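## Task

Take plate K83 out of plate nest N1 and place it flat on the block of real-time cycler Q1, sitting within the block's locators, with its well A1 at the block corner labelled A1. Use the LID key to close Q1's lid over the plate. Q1 is loose, so it must finish in its original position and orientation. Press START on Q1, and the run must still be active at the end. An active run counts against you if anything you were required to change is wrong at the end. Nothing counts as done if it stays in place only because the robot holds it. Finally release everything and move the arm away; resting against START or Q1's housing is still treated as clear.

## Robot and tools

Robot: a single Franka FR3 arm (7 joints) carrying a Robotiq 2F-140 two-finger gripper, plus one camera on the wrist, cam_wrist (896x504 pixels). There is only one arm, so every command is a single list of numbers for it.

Frames: positions in results are in the scene frame. Its origin sits on the table top straight under the arm base, +z is up, and +y lies to the left when facing along +x. The arm base may be slightly tilted against the table. The printed hand position is approximate and gets less accurate at long reach. The gripper's fingers point along its own +z and open and close along its own y. end_effector_position (metres) is the spot between the pads when closed; end_effector_quat_wxyz is its orientation. Closed fingertips stick out about 33 mm past that point, open ones about 9 mm; while closing, the tips travel roughly 24 mm further from the arm, so keep that gap above any surface.

Task facts: on every labelled item, well A1 is at the short end carrying the label, in the corner on the far side from the labelled long edge. Facing Q1, its upper front keys from left to right are CLEAR, START, LID, STOP. LID toggles the lid open or shut. LID and START are ignored while the lid is still moving. If the lid hits something while moving it stops and the lamp goes red; then only CLEAR helps, which releases the lid and opens it. A blue lamp means a run is active. Loose objects may occasionally get a short push from outside.

Tool execute_actions, argument actions: a list holding zero or one item.
- Empty list: nothing is commanded; the current state comes back, with pictures.
- Motion item: {"rows": [...], "steps": n}. n is 10 to 15 control steps, each 1/30 s (default 15). Each row is used for one step; when rows run out the last one repeats. The call is answered 10 steps before the motion ends, and those last steps run during your next reply.
- Wait item: {"steps": n} with n up to 300, no rows; it returns after n steps counted from the previous result, with your reply time included.
- Optional pictures: true adds camera images; otherwise images come only with an empty list.
A call that is refused sends nothing to the robot.

Each row has 10 numbers in this order: fr3_joint1 (waist), fr3_joint2 (shoulder), fr3_joint3 (upper arm roll), fr3_joint4 (elbow), fr3_joint5 (forearm roll), fr3_joint6 (wrist pitch), fr3_joint7 (wrist roll), then gripper position, gripper force_limit, gripper speed. The first seven are absolute joint target angles in radians, same convention as the Joint positions line; they are not offsets. Stated ranges: waist -2.744..2.744, shoulder -1.784..1.784, upper arm roll -2.901..2.901, elbow -3.042..-0.152, forearm roll -2.807..2.807, wrist pitch 0.544..4.517, wrist roll -3.016..3.016. True ends may differ by up to 0.018 rad. A target beyond an end by more than 0.018 and further out than the current angle gets the call refused; a target beyond the true end is clipped there, and the result may say "joint sent to its limit" (possibly about an earlier action). The controller keeps each joint target within a lead of the measured angle: 0.248 rad for joints 1-4, 0.677 for joint 5, 0.715 for joint 6, 1.54 for joint 7; and if the targets would move the gripper more than 70 mm from where it is, all are pulled back. So big moves need several calls.

Gripper numbers are all scaled -1..1. position: +1 fully open (140 mm), about -0.8 pads touching, -1 closes until blocked. force_limit: about 14 N at -1, 60 N at 0, 107 N at +1. speed: about 30 mm/s at -1, 140 at 0, 250 at +1. To grasp, command -1 and confirm object_status 2. object_status: 0 moving, 1 blocked while opening, 2 blocked while closing, 3 reached target or pads met. Stopped fingers stay until the position value changes by at least 0.01, or the object yields or is lost. A new force_limit during status 2 applies only with a new position value (e.g. switch -1 to -0.98). position_measured is in counts, 3 open to 230 closed, not linear.

Result lines: pose, Joint positions and Joint velocities (rad, rad/s, column order), object_status, position_measured. "joint command not followed" means the clearance check altered targets (mounts and posts count as arm). HELD marks steps whose row was not fully sent. Between calls the arm keeps heading to your last row until it nearly stops or a step is HELD.

Tool zoom_image: camera "cam_wrist", region [x0, y0, x1, y1] in pixels of its latest image, top-left origin, at most 504x504; gives a finer view. Calibration (K, distortion, T_world_to_cam) is supplied and may be a little off. Tool read_manual: optional section "licences"; returns licence text only. Tool finished_scene: scene = current scene number; ends it irreversibly, reports success, and gives the next task.

Avoid: contact torque reaching a joint's load limit (85 N m joints 1-4, 11 N m joints 5-7) or outside force of 85 N (held weight included); either stops the arm 10 s and drops the rest of the call. Holding loads heats motors; MOTOR HOT warns, and OVER-TEMPERATURE FAULT means brakes until cooled. Never let anything fall or leave the table, and avoid drops, slips, slams, hard hits and shoving Q1 out of place.

Each tool is called after "Emit:" by a JSON object that holds its "op" and its "data".

## Session

Emit:
{"op": "execute_actions", "data": {"actions": []}}

Scene clock: 0.00 s of 10800.00 s.
end_effector_position=(+0.4008, -0.3741, +0.3001) position_measured=3 object_status=3 end_effector_quat_wxyz=(-0.246, +0.782, -0.565, -0.096)
Joint positions: [-0.989  0.334  0.001 -1.669  0.391  1.62  -1.381]
Joint velocities: [-0.    -0.    -0.     0.001  0.001  0.001  0.002]

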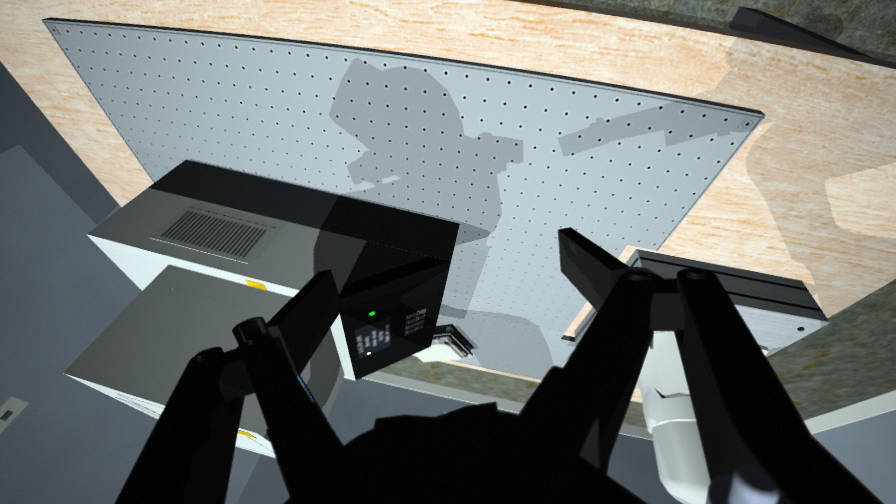

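Emit:
{"op": "execute_actions", "data": {"actions": [{"rows":[[0,-0.3,0,-1.7,0,1.4,0.0,1,0,0]]}]}}

Emit:
{"op": "execute_actions", "data": {"actions": [{"steps":90}], "pictures": true}}

Scene clock: 0.70 s of 10800.00 s.
end_effector_position=(+0.3905, -0.3294, +0.3519) position_measured=3 object_status=3 end_effector_quat_wxyz=(-0.131, +0.762, -0.617, -0.145)
Joint positions: [-0.834  0.19  -0.016 -1.697  0.213  1.544 -1.072]
Joint velocities: [ 1.069 -1.059  0.128  0.004 -0.72  -0.353  1.582]
Steps of this call (steps 1 to 16: nothing new was sent; steps 17 to 21: the first 5 steps of this action). Readings (joint positions | what the end effector reports):
17: [-0.969 0.320 -0.011 -1.679 0.351 1.607 -1.318] | position_measured=3 object_status=3
18: [-0.940 0.292 -0.018 -1.690 0.307 1.587 -1.249] | position_measured=3 object_status=3
20: [-0.871 0.226 -0.018 -1.697 0.239 1.557 -1.127] | position_measured=3 object_status=3
21: the state above

Scene clock: 3.70 s of 10800.00 s.
end_effector_position=(+0.4346, +0.0117, +0.5750) position_measured=3 object_status=3 end_effector_quat_wxyz=(-0.004, +0.716, -0.698, +0.006)
Joint positions: [-0.001 -0.3    0.001 -1.698  0.003  1.403 -0.007]
Joint velocities: [-0.001 -0.     0.    -0.     0.002 -0.001  0.001]
Kept back: nothing.
Steps of this call (steps 1 to 10: the last 10 steps of your previous action; steps 11 to 75: the robot went on to your last target; steps 76 to 90: nothing new was sent). Readings (joint positions | what the end effector reports):
1: [-0.796 0.154 -0.013 -1.697 0.189 1.533 -1.020] | position_measured=3 object_status=3
2: [-0.759 0.119 -0.011 -1.697 0.169 1.523 -0.972] | position_measured=3 object_status=3
4: [-0.684 0.048 -0.006 -1.697 0.136 1.505 -0.883] | position_measured=3 object_status=3
8: [-0.537 -0.091 0.001 -1.697 0.089 1.479 -0.731] | position_measured=3 object_status=3
90: the state above
The arm was judged still, so your last target was given up. Only a new action makes it travel on or press farther. Fingers that are still opening or closing keep moving.
camera_calibration (this result's frames):
cam_wrist: T_world_to_cam=[[-0.991041, 0.1296, -0.0322601, 0.448322], [0.114234, 0.947713, 0.297979, -0.21412], [0.0691914, 0.291624, -0.954027, 0.701142], [0, 0, 0, 1]] pos_world=[0.420252, -0.0596485, 0.747175]

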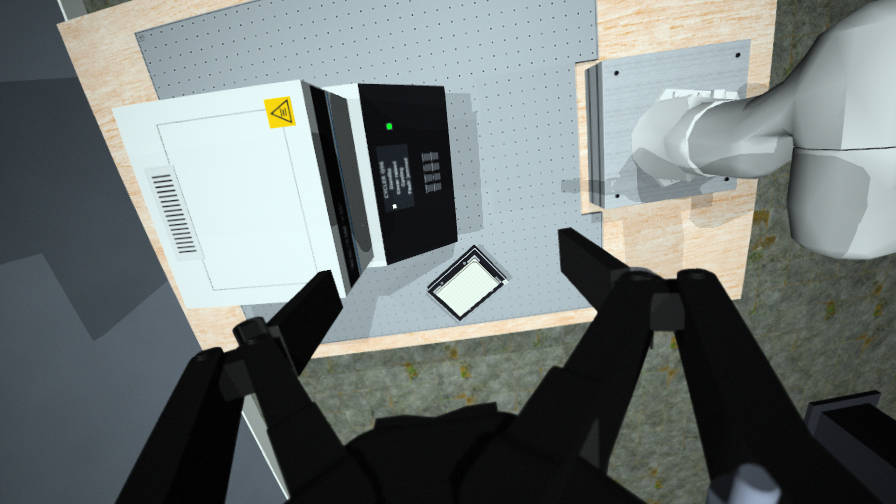

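Emit:
{"op": "zoom_image", "data": {"camera": "cam_wrist", "region": [260,70,540,330]}}

Region (260, 70, 540, 330) of cam_wrist's 896x504 image, scaled by 1.800, with more detail than that image has; it fills the top 468 rows of this view, and the rest is white.

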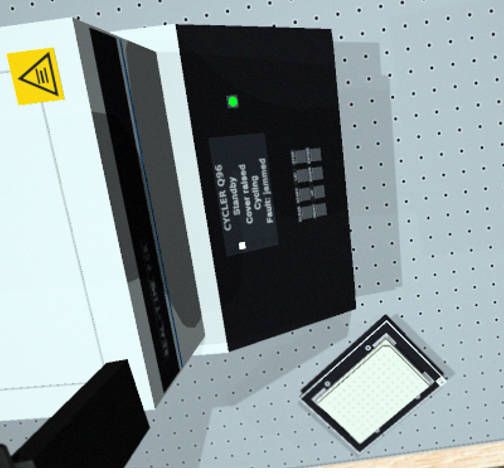

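Emit:
{"op": "execute_actions", "data": {"actions": [{"rows":[[-0.1,-0.6,0,-2.5,0,2.3,1.57,1,0,0]]}]}}

Emit:
{"op": "execute_actions", "data": {"actions": [{"steps":90}], "pictures": true}}

Scene clock: 5.17 s of 10800.00 s.
end_effector_position=(+0.4663, -0.0109, +0.5890) position_measured=3 object_status=3 end_effector_quat_wxyz=(+0.104, -0.564, +0.815, -0.079)
Joint positions: [-0.053 -0.449  0.003 -1.881  0.003  1.686  0.329]
Joint velocities: [-0.269 -0.954 -0.034 -1.136  0.002  1.787  2.083]
Steps of this call (steps 1 to 39: nothing new was sent; steps 40 to 44: the first 5 steps of this action). Readings (joint positions | what the end effector reports):
40: [-0.010 -0.320 0.005 -1.731 0.003 1.452 0.055] | position_measured=3 object_status=3
41: [-0.021 -0.350 0.005 -1.770 0.003 1.507 0.125] | position_measured=3 object_status=3
43: [-0.043 -0.416 0.004 -1.842 0.003 1.622 0.258] | position_measured=3 object_status=3
44: the state above

Scene clock: 8.17 s of 10800.00 s.
end_effector_position=(+0.4798, -0.0372, +0.4222) position_measured=3 object_status=3 end_effector_quat_wxyz=(+0.202, +0.036, +0.979, -0.010)
Joint positions: [-0.099 -0.599 -0.001 -2.498  0.002  2.297  1.563]
Joint velocities: [-0.001 -0.     0.001 -0.001  0.    -0.    -0.001]
Kept back: nothing.
Steps of this call (steps 1 to 10: the last 10 steps of your previous action; steps 11 to 60: the robot went on to your last target; steps 61 to 90: nothing new was sent). Readings (joint positions | what the end effector reports):
1: [-0.062 -0.484 0.002 -1.928 0.003 1.758 0.412] | position_measured=3 object_status=3
2: [-0.073 -0.523 0.002 -1.992 0.003 1.847 0.519] | position_measured=3 object_status=3
4: [-0.089 -0.582 -0.000 -2.133 0.003 1.998 0.724] | position_measured=3 object_status=3
8: [-0.097 -0.598 -0.001 -2.367 0.003 2.141 0.976] | position_measured=3 object_status=3
90: the state above
The arm was judged still, so your last target was given up. Only a new action makes it travel on or press farther. Fingers that are still opening or closing keep moving.
camera_calibration (this result's frames):
cam_wrist: T_world_to_cam=[[0.223438, 0.973902, 0.0398864, -0.0872388], [0.735475, -0.195308, 0.648792, -0.616129], [0.63965, -0.115629, -0.75992, 0.195716], [0, 0, 0, 1]] pos_world=[0.34745, -0.0127425, 0.551948]

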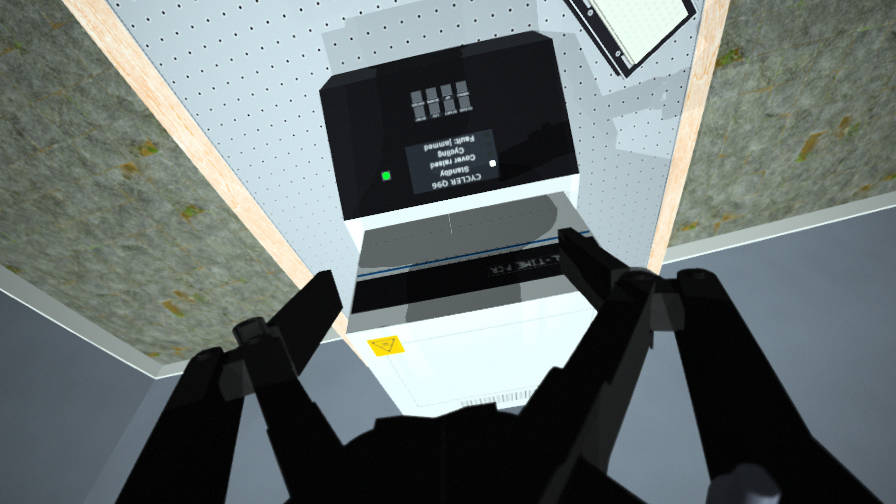

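Emit:
{"op": "execute_actions", "data": {"actions": [{"rows":[[-0.116,-0.3,0,-2.47,0,2.17,1.6,-1,0,0]]}]}}

Emit:
{"op": "execute_actions", "data": {"actions": [{"rows":[[-0.116,0.05,0,-2.47,0,2.52,1.6,-1,0,0]]}]}}

Emit:
{"op": "execute_actions", "data": {"actions": [{"steps":45}], "pictures": true}}

Scene clock: 9.50 s of 10800.00 s.
end_effector_position=(+0.4709, -0.0409, +0.3470) position_measured=32 object_status=0 end_effector_quat_wxyz=(+0.108, +0.045, +0.993, -0.006)
Joint positions: [-0.108 -0.428 -0.    -2.472  0.002  2.252  1.57 ]
Joint velocities: [-0.052  1.127  0.002  0.001  0.001 -0.318  0.048]
Steps of this call (steps 1 to 35: nothing new was sent; steps 36 to 40: the first 5 steps of this action). Readings (joint positions | what the end effector reports):
36: [-0.100 -0.580 -0.000 -2.487 0.002 2.289 1.565] | position_measured=3 object_status=0
37: [-0.103 -0.543 -0.000 -2.477 0.002 2.281 1.566] | position_measured=9 object_status=0
39: [-0.106 -0.466 -0.000 -2.472 0.002 2.263 1.568] | position_measured=24 object_status=0
40: the state above

Scene clock: 10.00 s of 10800.00 s.
end_effector_position=(+0.4577, -0.0436, +0.1970) position_measured=146 object_status=0 end_effector_quat_wxyz=(-0.011, +0.057, +0.998, -0.001)
Joint positions: [-0.115 -0.072 -0.    -2.459  0.002  2.356  1.587]
Joint velocities: [-0.002  1.587 -0.    -0.067  0.001  0.97   0.018]
Steps of this call (steps 1 to 10: the last 10 steps of your previous action; steps 11 to 15: the first 5 steps of this action). Readings (joint positions | what the end effector reports):
11: [-0.115 -0.276 -0.000 -2.466 0.002 2.216 1.586] | position_measured=115 object_status=0
12: [-0.115 -0.229 -0.000 -2.458 0.002 2.257 1.586] | position_measured=123 object_status=0
14: [-0.115 -0.125 -0.000 -2.457 0.002 2.322 1.587] | position_measured=138 object_status=0
15: the state above

Scene clock: 20.13 s of 10800.00 s.
end_effector_position=(+0.4524, -0.0361, +0.1665) position_measured=233 object_status=3 end_effector_quat_wxyz=(-0.029, +0.053, +0.998, +0.001)
Joint positions: [-0.108 -0.002  0.007 -2.461  0.008  2.392  1.587]
Joint velocities: [ 0.     0.002 -0.     0.001  0.001  0.    -0.   ]
FORCE FAULT: contact force on the arm reached its limit, and the arm stopped for 10 seconds. The contact can be on any part of the arm, not only on its tool. The arm's remaining commands of this call were not run. The arm holds still and accepts commands again. Move the arm away from the contact; if what it grips holds it there, let go first. Pushing or pulling that hard again can fault the arm again.
Kept back: nothing.
The stop began at step 4 of this call (marked STOPPED below). From that step on the arm followed nothing that you had sent. 7 steps, steps kept back included, did not run and will not run. Nothing is kept back now, and the robot has no last target.
Steps of this call (steps 1 to 3: the first 3 steps of the 10 kept back from your previous action; steps 4 to 304: the stop). Readings (joint positions | what the end effector reports):
1: [-0.115 -0.025 -0.000 -2.463 0.002 2.384 1.588] | position_measured=153 object_status=0
2: [-0.115 0.006 -0.000 -2.467 0.003 2.407 1.588] | position_measured=161 object_status=0
4: [-0.111 -0.003 0.003 -2.461 0.006 2.392 1.587] | position_measured=176 object_status=0 STOPPED
8: [-0.107 -0.003 0.007 -2.461 0.008 2.392 1.587] | position_measured=206 object_status=0
304: the state above
camera_calibration (this result's frames):
cam_wrist: T_world_to_cam=[[0.256687, 0.966099, -0.0276416, -0.0760226], [0.93873, -0.242405, 0.245003, -0.456231], [0.229997, -0.0888371, -0.969128, 0.240212], [0, 0, 0, 1]] pos_world=[0.392543, -0.0158075, 0.342473]

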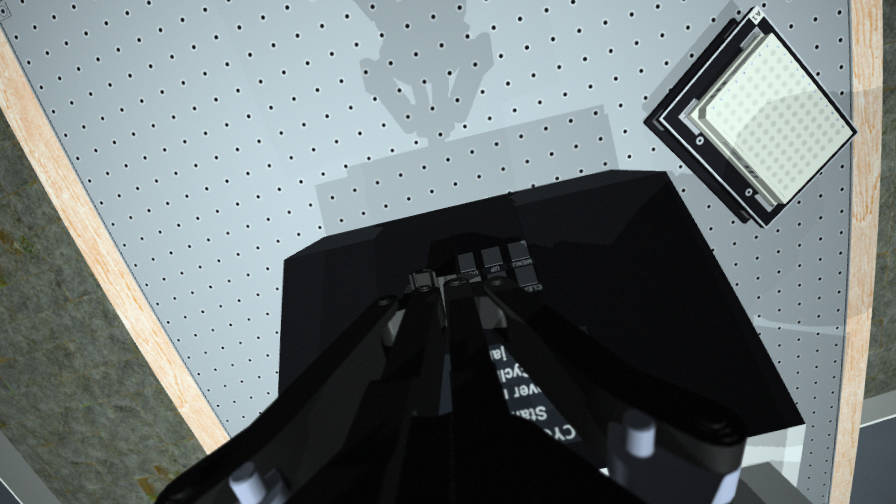

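Emit:
{"op": "execute_actions", "data": {"actions": [{"rows":[[-0.1,-0.2,0,-2.47,0,2.27,1.6,-1,0,0]]}]}}

Emit:
{"op": "execute_actions", "data": {"actions": [{"steps":30}], "pictures": true}}

Scene clock: 20.70 s of 10800.00 s.
end_effector_position=(+0.4635, -0.0365, +0.2385) position_measured=233 object_status=3 end_effector_quat_wxyz=(+0.019, +0.052, +0.998, -0.002)
Joint positions: [-0.102 -0.175  0.002 -2.466  0.004  2.32   1.59 ]
Joint velocities: [ 0.014 -0.597 -0.007  0.136 -0.01  -0.211  0.013]
Steps of this call (steps 1 to 12: nothing new was sent; steps 13 to 17: the first 5 steps of this action). Readings (joint positions | what the end effector reports):
13: [-0.106 -0.024 0.005 -2.470 0.007 2.374 1.587] | position_measured=233 object_status=3
14: [-0.105 -0.071 0.004 -2.479 0.006 2.353 1.588] | position_measured=233 object_status=3
16: [-0.103 -0.150 0.003 -2.471 0.005 2.328 1.589] | position_measured=233 object_status=3
17: the state above

Scene clock: 21.70 s of 10800.00 s.
end_effector_position=(+0.4523, -0.0358, +0.2452) position_measured=233 object_status=3 end_effector_quat_wxyz=(+0.008, +0.053, +0.999, -0.002)
Joint positions: [-0.101 -0.201  0.001 -2.468  0.003  2.273  1.593]
Joint velocities: [-0.     0.     0.001  0.001  0.    -0.     0.002]
Kept back: nothing.
Steps of this call (steps 1 to 10: the last 10 steps of your previous action; steps 11 to 30: the robot went on to your last target). Readings (joint positions | what the end effector reports):
1: [-0.102 -0.190 0.002 -2.463 0.004 2.313 1.590] | position_measured=233 object_status=3
2: [-0.102 -0.198 0.002 -2.462 0.004 2.307 1.590] | position_measured=233 object_status=3
4: [-0.101 -0.202 0.002 -2.463 0.003 2.297 1.591] | position_measured=233 object_status=3
8: [-0.101 -0.201 0.001 -2.468 0.003 2.284 1.592] | position_measured=233 object_status=3
30: the state above
The arm was judged still, so your last target was given up. Only a new action makes it travel on or press farther. Fingers that are still opening or closing keep moving.
camera_calibration (this result's frames):
cam_wrist: T_world_to_cam=[[0.258764, 0.965771, -0.0180766, -0.0774111], [0.918247, -0.240137, 0.314893, -0.483224], [0.299774, -0.0980817, -0.948955, 0.279715], [0, 0, 0, 1]] pos_world=[0.379899, -0.0138433, 0.416201]

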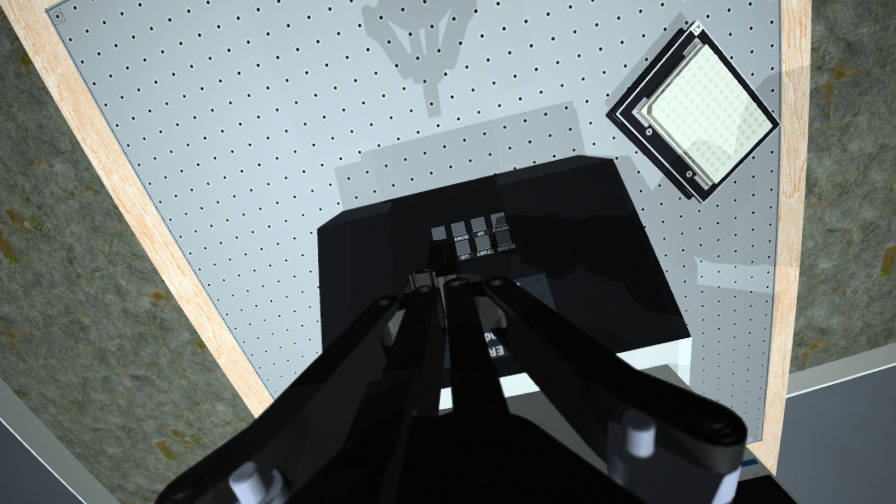

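Emit:
{"op": "execute_actions", "data": {"actions": [{"rows":[[-0.079,-0.1,0,-2.49,0,2.39,1.63,-1,0,0],[-0.079,-0.1,0,-2.49,0,2.39,1.63,-1,0,0],[-0.079,-0.1,0,-2.49,0,2.39,1.63,-1,0,0],[-0.079,-0.1,0,-2.49,0,2.39,1.63,-1,0,0],[-0.079,-0.1,0,-2.49,0,2.39,1.63,-1,0,0],[-0.079,-0.1,0,-2.49,0,2.39,1.63,-1,0,0],[-0.079,-0.055,0,-2.503,0,2.448,1.63,-1,0,0]]}]}}

Emit:
{"op": "execute_actions", "data": {"actions": [{"steps":30}], "pictures": true}}

Emit:
{"op": "execute_actions", "data": {"actions": [{"rows":[[-0.079,-0.033,0,-2.51,0,2.477,1.63,-1,0,0]]}]}}

Emit:
{"op": "execute_actions", "data": {"actions": [{"steps":30}], "pictures": true}}

Scene clock: 22.50 s of 10800.00 s.
end_effector_position=(+0.4481, -0.0279, +0.2023) position_measured=233 object_status=3 end_effector_quat_wxyz=(-0.011, +0.051, +0.999, -0.001)
Joint positions: [-0.083 -0.111 -0.    -2.487  0.003  2.344  1.606]
Joint velocities: [ 0.05   0.289  0.003 -0.131 -0.     0.218  0.058]
Steps of this call (steps 1 to 19: nothing new was sent; steps 20 to 24: the first 5 steps of this action). Readings (joint positions | what the end effector reports):
20: [-0.097 -0.189 -0.001 -2.467 0.003 2.292 1.596] | position_measured=233 object_status=3
21: [-0.092 -0.164 -0.001 -2.469 0.003 2.312 1.599] | position_measured=233 object_status=3
23: [-0.085 -0.123 -0.000 -2.482 0.003 2.336 1.604] | position_measured=233 object_status=3
24: the state above

Scene clock: 23.50 s of 10800.00 s.
end_effector_position=(+0.4593, -0.0277, +0.1791) position_measured=233 object_status=3 end_effector_quat_wxyz=(+0.003, +0.058, +0.998, -0.002)
Joint positions: [-0.08  -0.056 -0.    -2.503  0.003  2.444  1.623]
Joint velocities: [ 0.002 -0.001  0.001 -0.001 -0.001  0.001  0.001]
Kept back: nothing.
Steps of this call (steps 1 to 10: the last 10 steps of your previous action; steps 11 to 30: the robot went on to your last target). Readings (joint positions | what the end effector reports):
1: [-0.081 -0.104 -0.000 -2.491 0.003 2.350 1.608] | position_measured=233 object_status=3
2: [-0.081 -0.095 -0.000 -2.492 0.003 2.366 1.609] | position_measured=233 object_status=3
4: [-0.080 -0.072 -0.000 -2.497 0.003 2.392 1.612] | position_measured=233 object_status=3
8: [-0.080 -0.056 -0.000 -2.503 0.003 2.420 1.616] | position_measured=233 object_status=3
30: the state above
The arm was judged still, so your last target was given up. Only a new action makes it travel on or press farther. Fingers that are still opening or closing keep moving.
camera_calibration (this result's frames):
cam_wrist: T_world_to_cam=[[0.268315, 0.963126, -0.0198913, -0.0923526], [0.918624, -0.249591, 0.306322, -0.465793], [0.290062, -0.100464, -0.95172, 0.220571], [0, 0, 0, 1]] pos_world=[0.388689, -0.00515118, 0.350768]

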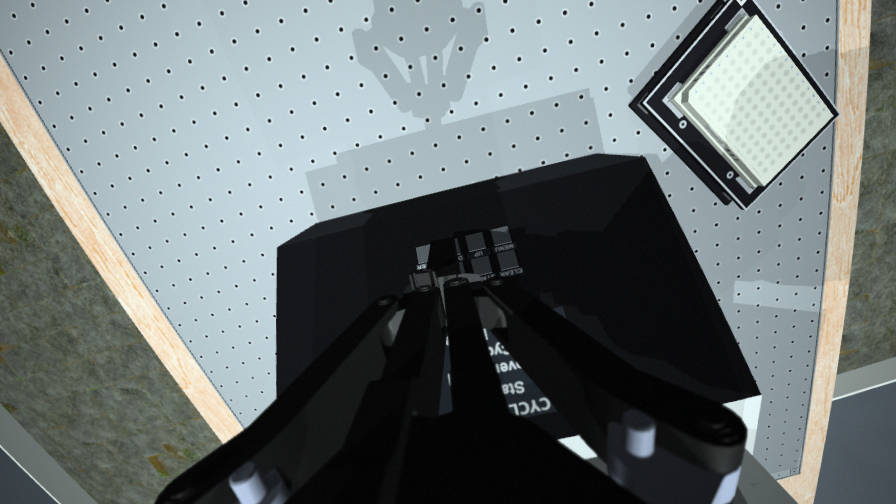

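Scene clock: 23.67 s of 10800.00 s.
end_effector_position=(+0.4591, -0.0277, +0.1724) position_measured=233 object_status=3 end_effector_quat_wxyz=(+0.002, +0.058, +0.998, -0.002)
Joint positions: [-0.08  -0.041 -0.    -2.506  0.003  2.46   1.623]
Joint velocities: [ 0.    -0.015  0.002 -0.011 -0.001 -0.002  0.001]
Steps of this call (steps 1 to 5: the first 5 steps of this action). Readings (joint positions | what the end effector reports):
1: [-0.080 -0.053 -0.000 -2.503 0.003 2.449 1.623] | position_measured=233 object_status=3
2: [-0.080 -0.048 -0.000 -2.504 0.003 2.454 1.623] | position_measured=233 object_status=3
4: [-0.080 -0.040 -0.000 -2.506 0.003 2.460 1.623] | position_measured=233 object_status=3
5: the state above

Scene clock: 24.67 s of 10800.00 s.
end_effector_position=(+0.4590, -0.0277, +0.1724) position_measured=233 object_status=3 end_effector_quat_wxyz=(+0.002, +0.058, +0.998, -0.002)
Joint positions: [-0.08  -0.041 -0.    -2.506  0.003  2.461  1.623]
Joint velocities: [-0.     0.    -0.    -0.002  0.     0.001  0.   ]
Kept back: nothing.
Steps of this call (steps 1 to 10: the last 10 steps of your previous action; steps 11 to 15: the robot went on to your last target; steps 16 to 30: nothing new was sent). Readings (joint positions | what the end effector reports):
1: [-0.080 -0.041 -0.000 -2.506 0.003 2.461 1.623] | position_measured=233 object_status=3
2: [-0.080 -0.041 -0.000 -2.506 0.003 2.461 1.623] | position_measured=233 object_status=3
4: [-0.080 -0.041 -0.000 -2.506 0.003 2.461 1.623] | position_measured=233 object_status=3
8: [-0.080 -0.041 -0.000 -2.506 0.003 2.461 1.623] | position_measured=233 object_status=3
30: the state above
The arm was judged still, so your last target was given up. Only a new action makes it travel on or press farther. Fingers that are still opening or closing keep moving.
camera_calibration (this result's frames):
cam_wrist: T_world_to_cam=[[0.268436, 0.963082, -0.0203643, -0.0923697], [0.919218, -0.249773, 0.304386, -0.463332], [0.288062, -0.100427, -0.952331, 0.215242], [0, 0, 0, 1]] pos_world=[0.388695, -0.00515217, 0.344132]

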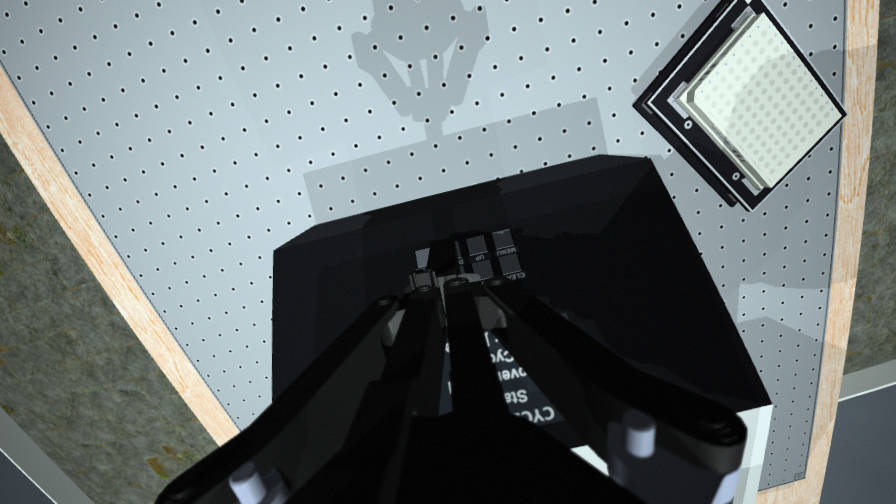

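Emit:
{"op": "execute_actions", "data": {"actions": [{"rows":[[-0.079,-0.45,0,-2.5,0,2.2,1.63,-1,0,0]]}]}}

Emit:
{"op": "execute_actions", "data": {"actions": [{"steps":60}], "pictures": true}}

Scene clock: 25.13 s of 10800.00 s.
end_effector_position=(+0.4618, -0.0273, +0.2636) position_measured=233 object_status=3 end_effector_quat_wxyz=(+0.050, +0.058, +0.997, -0.002)
Joint positions: [-0.08  -0.269 -0.    -2.51   0.003  2.332  1.623]
Joint velocities: [-0.001 -1.582 -0.001  0.114  0.    -0.522  0.001]
Steps of this call (steps 1 to 9: nothing new was sent; steps 10 to 14: the first 5 steps of this action). Readings (joint positions | what the end effector reports):
10: [-0.080 -0.063 -0.000 -2.512 0.003 2.430 1.623] | position_measured=233 object_status=3
11: [-0.080 -0.112 -0.000 -2.518 0.003 2.396 1.623] | position_measured=233 object_status=3
13: [-0.080 -0.216 -0.000 -2.514 0.003 2.351 1.623] | position_measured=233 object_status=3
14: the state above

Scene clock: 27.13 s of 10800.00 s.
end_effector_position=(+0.4489, -0.0260, +0.3366) position_measured=233 object_status=3 end_effector_quat_wxyz=(+0.083, +0.058, +0.995, -0.002)
Joint positions: [-0.08  -0.451 -0.    -2.498  0.003  2.203  1.623]
Joint velocities: [-0.001  0.001  0.    -0.001  0.    -0.    -0.001]
Kept back: nothing.
Steps of this call (steps 1 to 10: the last 10 steps of your previous action; steps 11 to 30: the robot went on to your last target; steps 31 to 60: nothing new was sent). Readings (joint positions | what the end effector reports):
1: [-0.080 -0.323 -0.000 -2.507 0.003 2.311 1.623] | position_measured=233 object_status=3
2: [-0.080 -0.372 -0.000 -2.501 0.003 2.293 1.623] | position_measured=233 object_status=3
4: [-0.080 -0.430 -0.000 -2.491 0.003 2.268 1.623] | position_measured=233 object_status=3
8: [-0.080 -0.452 -0.000 -2.493 0.003 2.235 1.623] | position_measured=233 object_status=3
60: the state above
The arm was judged still, so your last target was given up. Only a new action makes it travel on or press farther. Fingers that are still opening or closing keep moving.
camera_calibration (this result's frames):
cam_wrist: T_world_to_cam=[[0.268075, 0.963301, 0.0136866, -0.0992397], [0.858743, -0.245369, 0.449838, -0.525306], [0.436688, -0.108837, -0.893005, 0.287799], [0, 0, 0, 1]] pos_world=[0.352028, -0.00197308, 0.494667]

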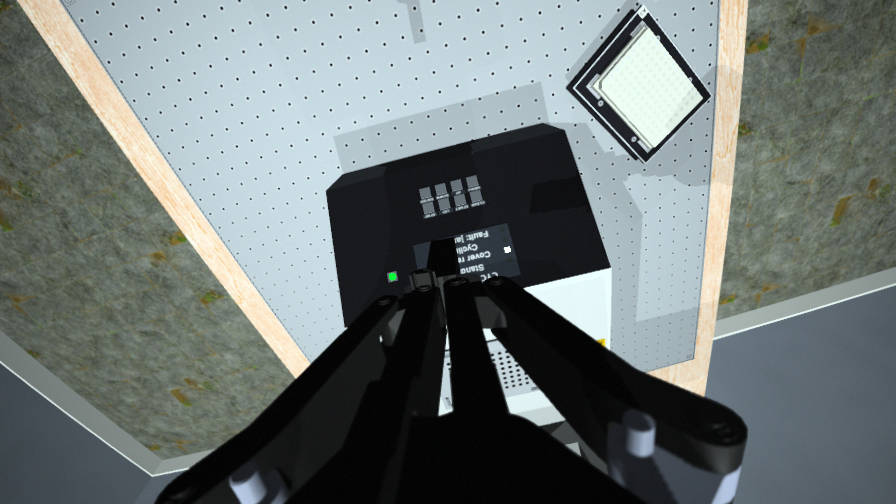

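Opened. Look from above with the camera facing sideways.

Emit:
{"op": "execute_actions", "data": {"actions": [{"rows":[[0.05,-0.1,0,-1.75,0,1.75,0.2,1,0,0]]}]}}

Emit:
{"op": "execute_actions", "data": {"actions": [{"steps":90}], "pictures": true}}

Scene clock: 27.53 s of 10800.00 s.
end_effector_position=(+0.4817, +0.0246, +0.3398) position_measured=204 object_status=0 end_effector_quat_wxyz=(-0.026, -0.274, +0.961, +0.004)
Joint positions: [ 0.029 -0.157 -0.    -2.15   0.001  1.931  1.062]
Joint velocities: [ 0.351  1.242  0.094  2.036 -0.001 -1.075 -2.835]
Steps of this call (steps 1 to 7: nothing new was sent; steps 8 to 12: the first 5 steps of this action). Readings (joint positions | what the end effector reports):
8: [-0.060 -0.416 -0.008 -2.452 0.002 2.147 1.525] | position_measured=233 object_status=0
9: [-0.031 -0.348 -0.010 -2.375 0.001 2.080 1.395] | position_measured=231 object_status=0
11: [0.015 -0.207 -0.004 -2.220 0.001 1.973 1.161] | position_measured=212 object_status=0
12: the state above

Scene clock: 30.53 s of 10800.00 s.
end_effector_position=(+0.5550, +0.0408, +0.4875) position_measured=3 object_status=3 end_effector_quat_wxyz=(+0.043, -0.655, +0.753, -0.036)
Joint positions: [ 0.049 -0.101  0.001 -1.751  0.001  1.753  0.207]
Joint velocities: [-0.     0.001  0.001  0.     0.     0.     0.   ]
Kept back: nothing.
Steps of this call (steps 1 to 10: the last 10 steps of your previous action; steps 11 to 60: the robot went on to your last target; steps 61 to 90: nothing new was sent). Readings (joint positions | what the end effector reports):
1: [0.038 -0.126 0.002 -2.086 0.001 1.901 0.983] | position_measured=196 object_status=0
2: [0.043 -0.112 0.004 -2.032 0.001 1.882 0.924] | position_measured=189 object_status=0
4: [0.047 -0.102 0.004 -1.937 0.001 1.854 0.832] | position_measured=174 object_status=0
8: [0.048 -0.107 0.002 -1.784 0.001 1.806 0.620] | position_measured=143 object_status=0
90: the state above
The arm was judged still, so your last target was given up. Only a new action makes it travel on or press farther. Fingers that are still opening or closing keep moving.
camera_calibration (this result's frames):
cam_wrist: T_world_to_cam=[[-0.948954, 0.289826, -0.124447, 0.576121], [0.235839, 0.913972, 0.330206, -0.311216], [0.209443, 0.284001, -0.935669, 0.514405], [0, 0, 0, 1]] pos_world=[0.512371, -0.0286243, 0.655774]

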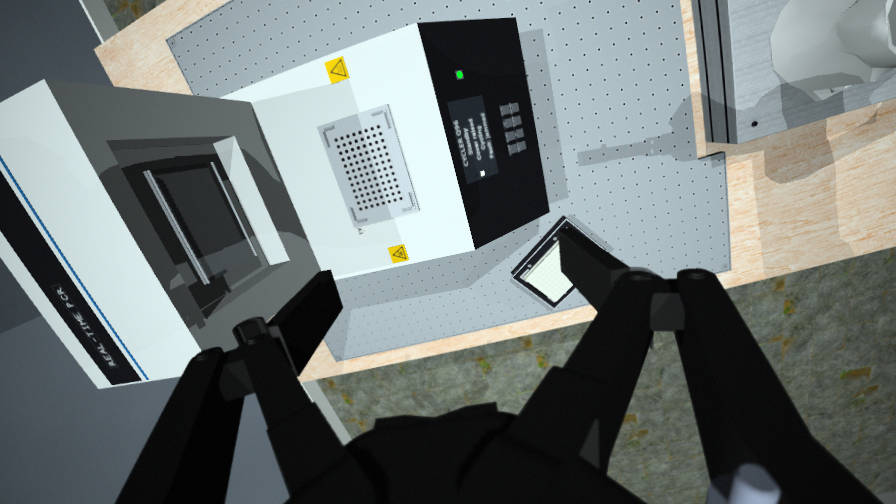

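Emit:
{"op": "execute_actions", "data": {"actions": [{"rows":[[0.478,-0.104,0,-1.9,0,1.8,1.47,1,0,0]]}]}}

Emit:
{"op": "execute_actions", "data": {"actions": [{"rows":[[0.478,-0.104,0,-2.348,0,2.244,1.47,1,0,0]]}]}}

Emit:
{"op": "execute_actions", "data": {"actions": [{"steps":60}], "pictures": true}}

Scene clock: 32.13 s of 10800.00 s.
end_effector_position=(+0.5302, +0.1103, +0.4545) position_measured=3 object_status=3 end_effector_quat_wxyz=(+0.025, -0.607, +0.794, -0.015)
Joint positions: [ 0.196 -0.106 -0.015 -1.824  0.     1.769  0.465]
Joint velocities: [ 1.004  0.043  0.087 -0.371 -0.001  0.051  1.441]
Steps of this call (steps 1 to 43: nothing new was sent; steps 44 to 48: the first 5 steps of this action). Readings (joint positions | what the end effector reports):
44: [0.069 -0.105 -0.010 -1.763 0.000 1.759 0.257] | position_measured=3 object_status=3
45: [0.097 -0.108 -0.015 -1.780 0.000 1.762 0.312] | position_measured=3 object_status=3
47: [0.162 -0.108 -0.016 -1.811 0.000 1.767 0.416] | position_measured=3 object_status=3
48: the state above

Scene clock: 32.63 s of 10800.00 s.
end_effector_position=(+0.4434, +0.2463, +0.3228) position_measured=3 object_status=3 end_effector_quat_wxyz=(-0.005, -0.429, +0.903, -0.005)
Joint positions: [ 0.479 -0.115  0.005 -2.152  0.     2.02   1.185]
Joint velocities: [-0.006  0.129 -0.031 -1.525  0.     0.799  0.595]
Steps of this call (steps 1 to 10: the last 10 steps of your previous action; steps 11 to 15: the first 5 steps of this action). Readings (joint positions | what the end effector reports):
11: [0.479 -0.114 0.011 -1.937 0.000 1.850 1.084] | position_measured=3 object_status=3
12: [0.480 -0.121 0.010 -1.992 0.000 1.907 1.115] | position_measured=3 object_status=3
14: [0.479 -0.119 0.006 -2.099 0.000 1.990 1.164] | position_measured=3 object_status=3
15: the state above

Scene clock: 34.63 s of 10800.00 s.
end_effector_position=(+0.4274, +0.2345, +0.2474) position_measured=3 object_status=3 end_effector_quat_wxyz=(+0.002, -0.298, +0.954, -0.004)
Joint positions: [ 0.479 -0.103  0.001 -2.347  0.     2.241  1.463]
Joint velocities: [ 0.001 -0.002  0.    -0.001  0.002  0.     0.   ]
Kept back: nothing.
Steps of this call (steps 1 to 10: the last 10 steps of your previous action; steps 11 to 45: the robot went on to your last target; steps 46 to 60: nothing new was sent). Readings (joint positions | what the end effector reports):
1: [0.479 -0.112 0.004 -2.206 0.000 2.055 1.210] | position_measured=3 object_status=3
2: [0.479 -0.107 0.003 -2.255 0.000 2.086 1.236] | position_measured=3 object_status=3
4: [0.479 -0.095 0.002 -2.317 0.000 2.132 1.281] | position_measured=3 object_status=3
8: [0.479 -0.096 0.002 -2.346 0.000 2.189 1.346] | position_measured=3 object_status=3
60: the state above
The arm was judged still, so your last target was given up. Only a new action makes it travel on or press farther. Fingers that are still opening or closing keep moving.
camera_calibration (this result's frames):
cam_wrist: T_world_to_cam=[[-0.435341, 0.899859, -0.0270679, -0.0176218], [0.854645, 0.422543, 0.301727, -0.521011], [0.282949, 0.108221, -0.95301, 0.275551], [0, 0, 0, 1]] pos_world=[0.359641, 0.206187, 0.419329]

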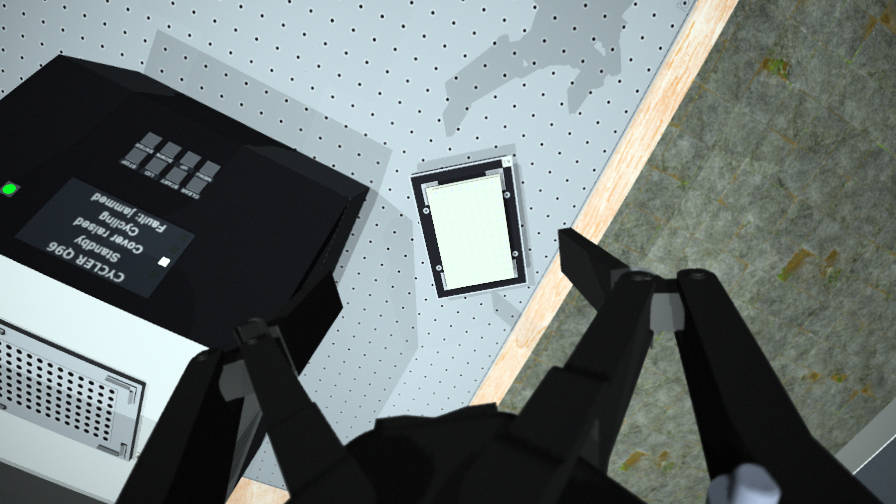

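Emit:
{"op": "zoom_image", "data": {"camera": "cam_wrist", "region": [390,140,550,310]}}

Region (390, 140, 550, 310) of cam_wrist's 896x504 image, scaled by 2.965, with more detail than that image has; it fills the left 474 columns of this view, and the rest is white.

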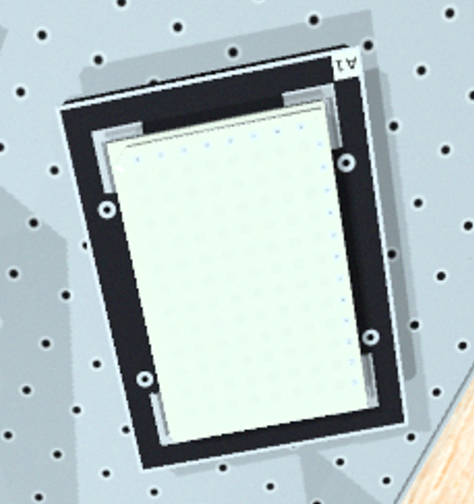

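Emit:
{"op": "execute_actions", "data": {"actions": [{"rows":[[0.521,-0.104,0,-2.348,0,2.244,-1.635,0.6,0,0]]}]}}

Emit:
{"op": "execute_actions", "data": {"actions": [{"steps":75}]}}

Emit:
{"op": "execute_actions", "data": {"actions": [{"rows":[[0.521,0.135,0,-2.352,0,2.487,-1.635,0.6,0,0]]}]}}

Emit:
{"op": "execute_actions", "data": {"actions": [{"steps":40}], "pictures": true}}

Scene clock: 35.90 s of 10800.00 s.
end_effector_position=(+0.4190, +0.2494, +0.2473) position_measured=32 object_status=0 end_effector_quat_wxyz=(+0.000, -0.647, +0.763, -0.005)
Joint positions: [ 0.515 -0.103  0.    -2.347  0.001  2.241  0.698]
Joint velocities: [ 0.107 -0.002  0.026  0.001  0.001  0.002 -4.57 ]
Steps of this call (steps 1 to 33: nothing new was sent; steps 34 to 38: the first 5 steps of this action). Readings (joint positions | what the end effector reports):
34: [0.487 -0.103 -0.003 -2.347 0.001 2.241 1.327] | position_measured=3 object_status=0
35: [0.496 -0.103 -0.003 -2.347 0.001 2.241 1.170] | position_measured=9 object_status=0
37: [0.511 -0.103 -0.001 -2.347 0.001 2.241 0.855] | position_measured=24 object_status=0
38: the state above

Scene clock: 38.40 s of 10800.00 s.
end_effector_position=(+0.4176, +0.2517, +0.2472) position_measured=53 object_status=3 end_effector_quat_wxyz=(+0.004, +0.956, +0.293, +0.002)
Joint positions: [ 0.52  -0.103  0.001 -2.347  0.001  2.241 -1.628]
Joint velocities: [ 0.    -0.    -0.    -0.001 -0.002  0.    -0.003]
Kept back: nothing.
Steps of this call (steps 1 to 10: the last 10 steps of your previous action; steps 11 to 75: the robot went on to your last target). Readings (joint positions | what the end effector reports):
1: [0.518 -0.103 0.001 -2.347 0.001 2.241 0.541] | position_measured=39 object_status=0
2: [0.519 -0.103 0.001 -2.347 0.001 2.241 0.383] | position_measured=47 object_status=0
4: [0.520 -0.103 0.001 -2.347 0.001 2.241 0.069] | position_measured=53 object_status=0
8: [0.520 -0.103 0.001 -2.347 0.001 2.241 -0.518] | position_measured=53 object_status=0
75: the state above
The arm was judged still, so your last target was given up. Only a new action makes it travel on or press farther. Fingers that are still opening or closing keep moving.

Scene clock: 38.57 s of 10800.00 s.
end_effector_position=(+0.4231, +0.2542, +0.1667) position_measured=53 object_status=3 end_effector_quat_wxyz=(+0.010, +0.956, +0.293, -0.021)
Joint positions: [ 0.52   0.084  0.001 -2.345  0.001  2.379 -1.628]
Joint velocities: [ 0.001  0.942 -0.    -0.22   0.001  0.586 -0.002]
Steps of this call (steps 1 to 5: the first 5 steps of this action). Readings (joint positions | what the end effector reports):
1: [0.520 -0.082 0.001 -2.339 0.001 2.268 -1.628] | position_measured=53 object_status=3
2: [0.520 -0.040 0.001 -2.333 0.001 2.299 -1.628] | position_measured=53 object_status=3
4: [0.520 0.048 0.001 -2.338 0.001 2.357 -1.628] | position_measured=53 object_status=3
5: the state above

Scene clock: 39.90 s of 10800.00 s.
end_effector_position=(+0.4364, +0.2619, +0.1458) position_measured=53 object_status=3 end_effector_quat_wxyz=(+0.005, +0.956, +0.294, +0.001)
Joint positions: [ 0.52   0.136  0.001 -2.354  0.001  2.484 -1.628]
Joint velocities: [ 0.     0.    -0.001 -0.    -0.001  0.    -0.001]
Kept back: nothing.
Steps of this call (steps 1 to 10: the last 10 steps of your previous action; steps 11 to 30: the robot went on to your last target; steps 31 to 40: nothing new was sent). Readings (joint positions | what the end effector reports):
1: [0.520 0.110 0.001 -2.352 0.001 2.396 -1.628] | position_measured=53 object_status=3
2: [0.520 0.126 0.001 -2.357 0.001 2.410 -1.628] | position_measured=53 object_status=3
4: [0.520 0.138 0.001 -2.359 0.001 2.432 -1.628] | position_measured=53 object_status=3
8: [0.520 0.137 0.001 -2.355 0.001 2.460 -1.628] | position_measured=53 object_status=3
40: the state above
The arm was judged still, so your last target was given up. Only a new action makes it travel on or press farther. Fingers that are still opening or closing keep moving.
camera_calibration (this result's frames):
cam_wrist: T_world_to_cam=[[0.426598, -0.904398, -0.00880829, 0.052596], [-0.861765, -0.409406, 0.299579, 0.457552], [-0.274545, -0.120209, -0.954031, 0.4765], [0, 0, 0, 1]] pos_world=[0.502685, 0.292172, 0.317986]

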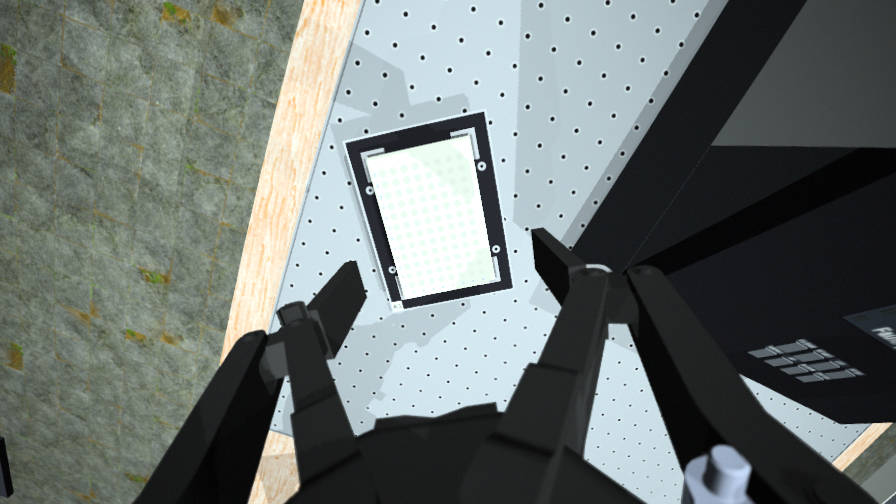

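Emit:
{"op": "execute_actions", "data": {"actions": [{"rows":[[0.536,0.305,0,-2.318,0,2.623,-1.62,0.6,0,0]]}]}}

Emit:
{"op": "execute_actions", "data": {"actions": [{"steps":20}]}}

Emit:
{"op": "execute_actions", "data": {"actions": [{"rows":[[0.536,0.35,0,-2.313,0,2.664,-1.62,0.6,0,0],[0.536,0.35,0,-2.313,0,2.664,-1.62,0.6,0,0],[0.536,0.35,0,-2.313,0,2.664,-1.62,0.6,0,0],[0.536,0.35,0,-2.313,0,2.664,-1.62,0.6,0,0],[0.536,0.35,0,-2.313,0,2.664,-1.62,0.6,0,0],[0.536,0.35,0,-2.313,0,2.664,-1.62,0.6,0,0],[0.536,0.397,0,-2.308,0,2.705,-1.62,0.6,0,0]]}]}}

Emit:
{"op": "execute_actions", "data": {"actions": [{"steps":30}], "pictures": true}}

Scene clock: 40.57 s of 10800.00 s.
end_effector_position=(+0.4341, +0.2668, +0.0876) position_measured=53 object_status=3 end_effector_quat_wxyz=(+0.009, +0.954, +0.299, -0.016)
Joint positions: [ 0.533  0.285 -0.    -2.323  0.     2.569 -1.628]
Joint velocities: [ 0.039  0.486  0.002 -0.062  0.     0.252  0.003]
Steps of this call (steps 1 to 15: nothing new was sent; steps 16 to 20: the first 5 steps of this action). Readings (joint positions | what the end effector reports):
16: [0.523 0.160 -0.000 -2.339 0.000 2.505 -1.628] | position_measured=53 object_status=3
17: [0.526 0.201 -0.000 -2.324 0.000 2.530 -1.628] | position_measured=53 object_status=3
19: [0.531 0.266 -0.000 -2.321 0.000 2.559 -1.628] | position_measured=53 object_status=3
20: the state above

Scene clock: 41.23 s of 10800.00 s.
end_effector_position=(+0.4432, +0.2734, +0.0821) position_measured=53 object_status=3 end_effector_quat_wxyz=(+0.005, +0.954, +0.299, -0.000)
Joint positions: [ 0.535  0.306 -0.    -2.32   0.     2.619 -1.627]
Joint velocities: [-0.001  0.001 -0.001 -0.001 -0.     0.006  0.002]
Kept back: nothing.
Steps of this call (steps 1 to 10: the last 10 steps of your previous action; steps 11 to 20: the robot went on to your last target). Readings (joint positions | what the end effector reports):
1: [0.534 0.298 -0.000 -2.325 0.000 2.576 -1.628] | position_measured=53 object_status=3
2: [0.535 0.304 -0.000 -2.325 0.000 2.583 -1.627] | position_measured=53 object_status=3
4: [0.535 0.307 -0.000 -2.324 0.000 2.594 -1.627] | position_measured=53 object_status=3
8: [0.535 0.306 -0.000 -2.320 0.000 2.608 -1.627] | position_measured=53 object_status=3
20: the state above

Scene clock: 41.40 s of 10800.00 s.
end_effector_position=(+0.4424, +0.2728, +0.0666) position_measured=53 object_status=3 end_effector_quat_wxyz=(+0.006, +0.954, +0.299, -0.003)
Joint positions: [ 0.535  0.344 -0.    -2.314  0.     2.645 -1.627]
Joint velocities: [ 0.001  0.127  0.001 -0.007 -0.001  0.08   0.   ]
Steps of this call (steps 1 to 5: the first 5 steps of this action). Readings (joint positions | what the end effector reports):
1: [0.535 0.312 -0.000 -2.317 0.000 2.626 -1.627] | position_measured=53 object_status=3
2: [0.535 0.322 -0.000 -2.314 0.000 2.633 -1.627] | position_measured=53 object_status=3
4: [0.535 0.339 -0.000 -2.314 0.000 2.642 -1.627] | position_measured=53 object_status=3
5: the state above

Scene clock: 42.40 s of 10800.00 s.
end_effector_position=(+0.4486, +0.2765, +0.0620) position_measured=53 object_status=3 end_effector_quat_wxyz=(+0.004, +0.952, +0.307, +0.005)
Joint positions: [ 0.535  0.363 -0.    -2.305  0.001  2.671 -1.643]
Joint velocities: [ 0.001  0.001 -0.    -0.001  0.001  0.    -0.002]
Kept back: nothing.
Steps of this call (steps 1 to 10: the last 10 steps of your previous action; steps 11 to 30: the robot went on to your last target). Readings (joint positions | what the end effector reports):
1: [0.535 0.347 -0.000 -2.314 0.000 2.647 -1.627] | position_measured=53 object_status=3
2: [0.535 0.355 -0.000 -2.311 0.000 2.656 -1.627] | position_measured=53 object_status=3
4: [0.535 0.362 -0.000 -2.305 0.001 2.666 -1.630] | position_measured=53 object_status=3
8: [0.535 0.363 -0.000 -2.305 0.001 2.669 -1.635] | position_measured=53 object_status=3
30: the state above
The arm was judged still, so your last target was given up. Only a new action makes it travel on or press farther. Fingers that are still opening or closing keep moving.
camera_calibration (this result's frames):
cam_wrist: T_world_to_cam=[[0.451653, -0.892145, -0.00928842, 0.0452596], [-0.852277, -0.434501, 0.29126, 0.502342], [-0.263883, -0.123632, -0.956599, 0.397917], [0, 0, 0, 1]] pos_world=[0.512696, 0.307842, 0.234755]

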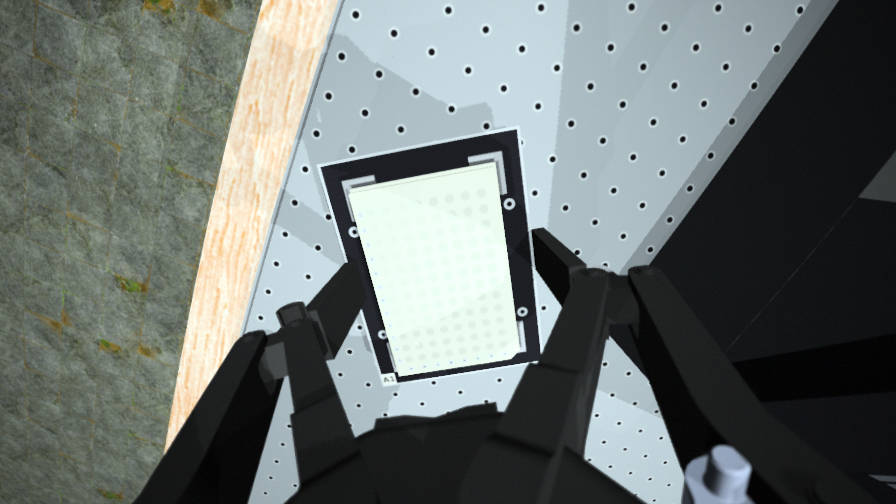

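Emit:
{"op": "execute_actions", "data": {"actions": [{"rows":[[0.545,0.33,0,-2.315,0,2.645,-1.61,0.6,0,-1]]}]}}

Emit:
{"op": "execute_actions", "data": {"actions": [{"rows":[[0.545,0.33,0,-2.315,0,2.645,-1.61,-1,-0.3,-1]]}]}}

Emit:
{"op": "execute_actions", "data": {"actions": [{"steps":45}], "pictures": true}}

Scene clock: 42.97 s of 10800.00 s.
end_effector_position=(+0.4478, +0.2809, +0.0737) position_measured=53 object_status=3 end_effector_quat_wxyz=(+0.003, +0.952, +0.306, +0.009)
Joint positions: [ 0.543  0.334 -0.    -2.311  0.001  2.657 -1.632]
Joint velocities: [ 0.027 -0.081  0.    -0.001 -0.    -0.042  0.051]
Steps of this call (steps 1 to 12: nothing new was sent; steps 13 to 17: the first 5 steps of this action). Readings (joint positions | what the end effector reports):
13: [0.536 0.357 -0.001 -2.308 0.001 2.667 -1.641] | position_measured=53 object_status=3
14: [0.538 0.349 -0.001 -2.311 0.001 2.663 -1.638] | position_measured=53 object_status=3
16: [0.542 0.338 -0.001 -2.311 0.001 2.659 -1.634] | position_measured=53 object_status=3
17: the state above

Scene clock: 43.47 s of 10800.00 s.
end_effector_position=(+0.4453, +0.2801, +0.0741) position_measured=60 object_status=0 end_effector_quat_wxyz=(+0.003, +0.954, +0.300, +0.006)
Joint positions: [ 0.544  0.331 -0.    -2.313  0.001  2.649 -1.62 ]
Joint velocities: [ 0.001  0.001  0.002 -0.     0.001 -0.003  0.009]
Steps of this call (steps 1 to 10: the last 10 steps of your previous action; steps 11 to 15: the first 5 steps of this action). Readings (joint positions | what the end effector reports):
11: [0.544 0.331 -0.000 -2.313 0.001 2.649 -1.621] | position_measured=53 object_status=0
12: [0.544 0.331 -0.000 -2.313 0.001 2.649 -1.621] | position_measured=55 object_status=0
14: [0.544 0.331 -0.000 -2.313 0.001 2.649 -1.620] | position_measured=58 object_status=0
15: the state above

Scene clock: 44.97 s of 10800.00 s.
end_effector_position=(+0.4457, +0.2795, +0.0748) position_measured=108 object_status=2 end_effector_quat_wxyz=(+0.004, +0.954, +0.298, +0.006)
Joint positions: [ 0.544  0.329 -0.001 -2.313  0.001  2.647 -1.617]
Joint velocities: [ 0.    -0.     0.001 -0.    -0.    -0.     0.001]
Kept back: nothing.
Steps of this call (steps 1 to 10: the last 10 steps of your previous action; steps 11 to 15: the robot went on to your last target; steps 16 to 45: nothing new was sent). Readings (joint positions | what the end effector reports):
1: [0.544 0.331 -0.000 -2.313 0.001 2.649 -1.619] | position_measured=61 object_status=0
2: [0.544 0.331 -0.000 -2.313 0.001 2.649 -1.619] | position_measured=63 object_status=0
4: [0.544 0.331 -0.000 -2.313 0.001 2.649 -1.619] | position_measured=66 object_status=0
8: [0.544 0.331 -0.000 -2.313 0.001 2.648 -1.618] | position_measured=73 object_status=0
45: the state above
The arm was judged still, so your last target was given up. Only a new action makes it travel on or press farther. Fingers that are still opening or closing keep moving.
camera_calibration (this result's frames):
cam_wrist: T_world_to_cam=[[0.435506, -0.900138, -0.00927297, 0.0587696], [-0.860516, -0.419317, 0.289284, 0.497025], [-0.264284, -0.118006, -0.957198, 0.408464], [0, 0, 0, 1]] pos_world=[0.510054, 0.309513, 0.247745]

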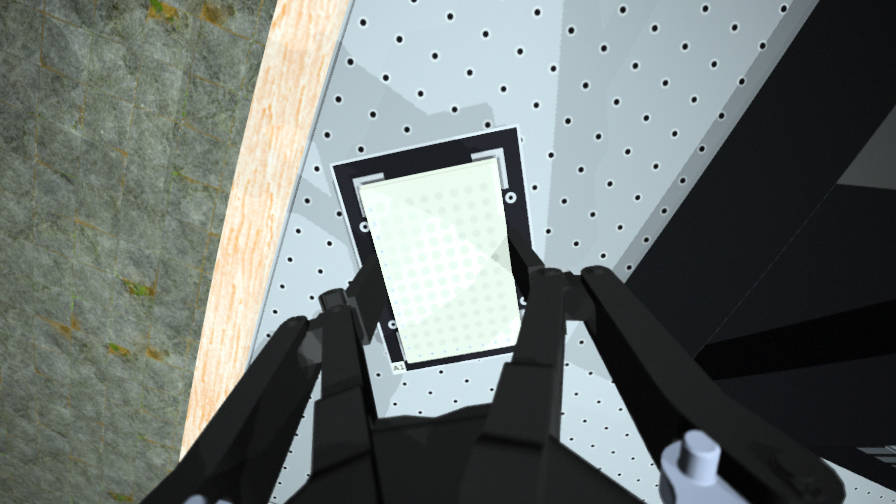

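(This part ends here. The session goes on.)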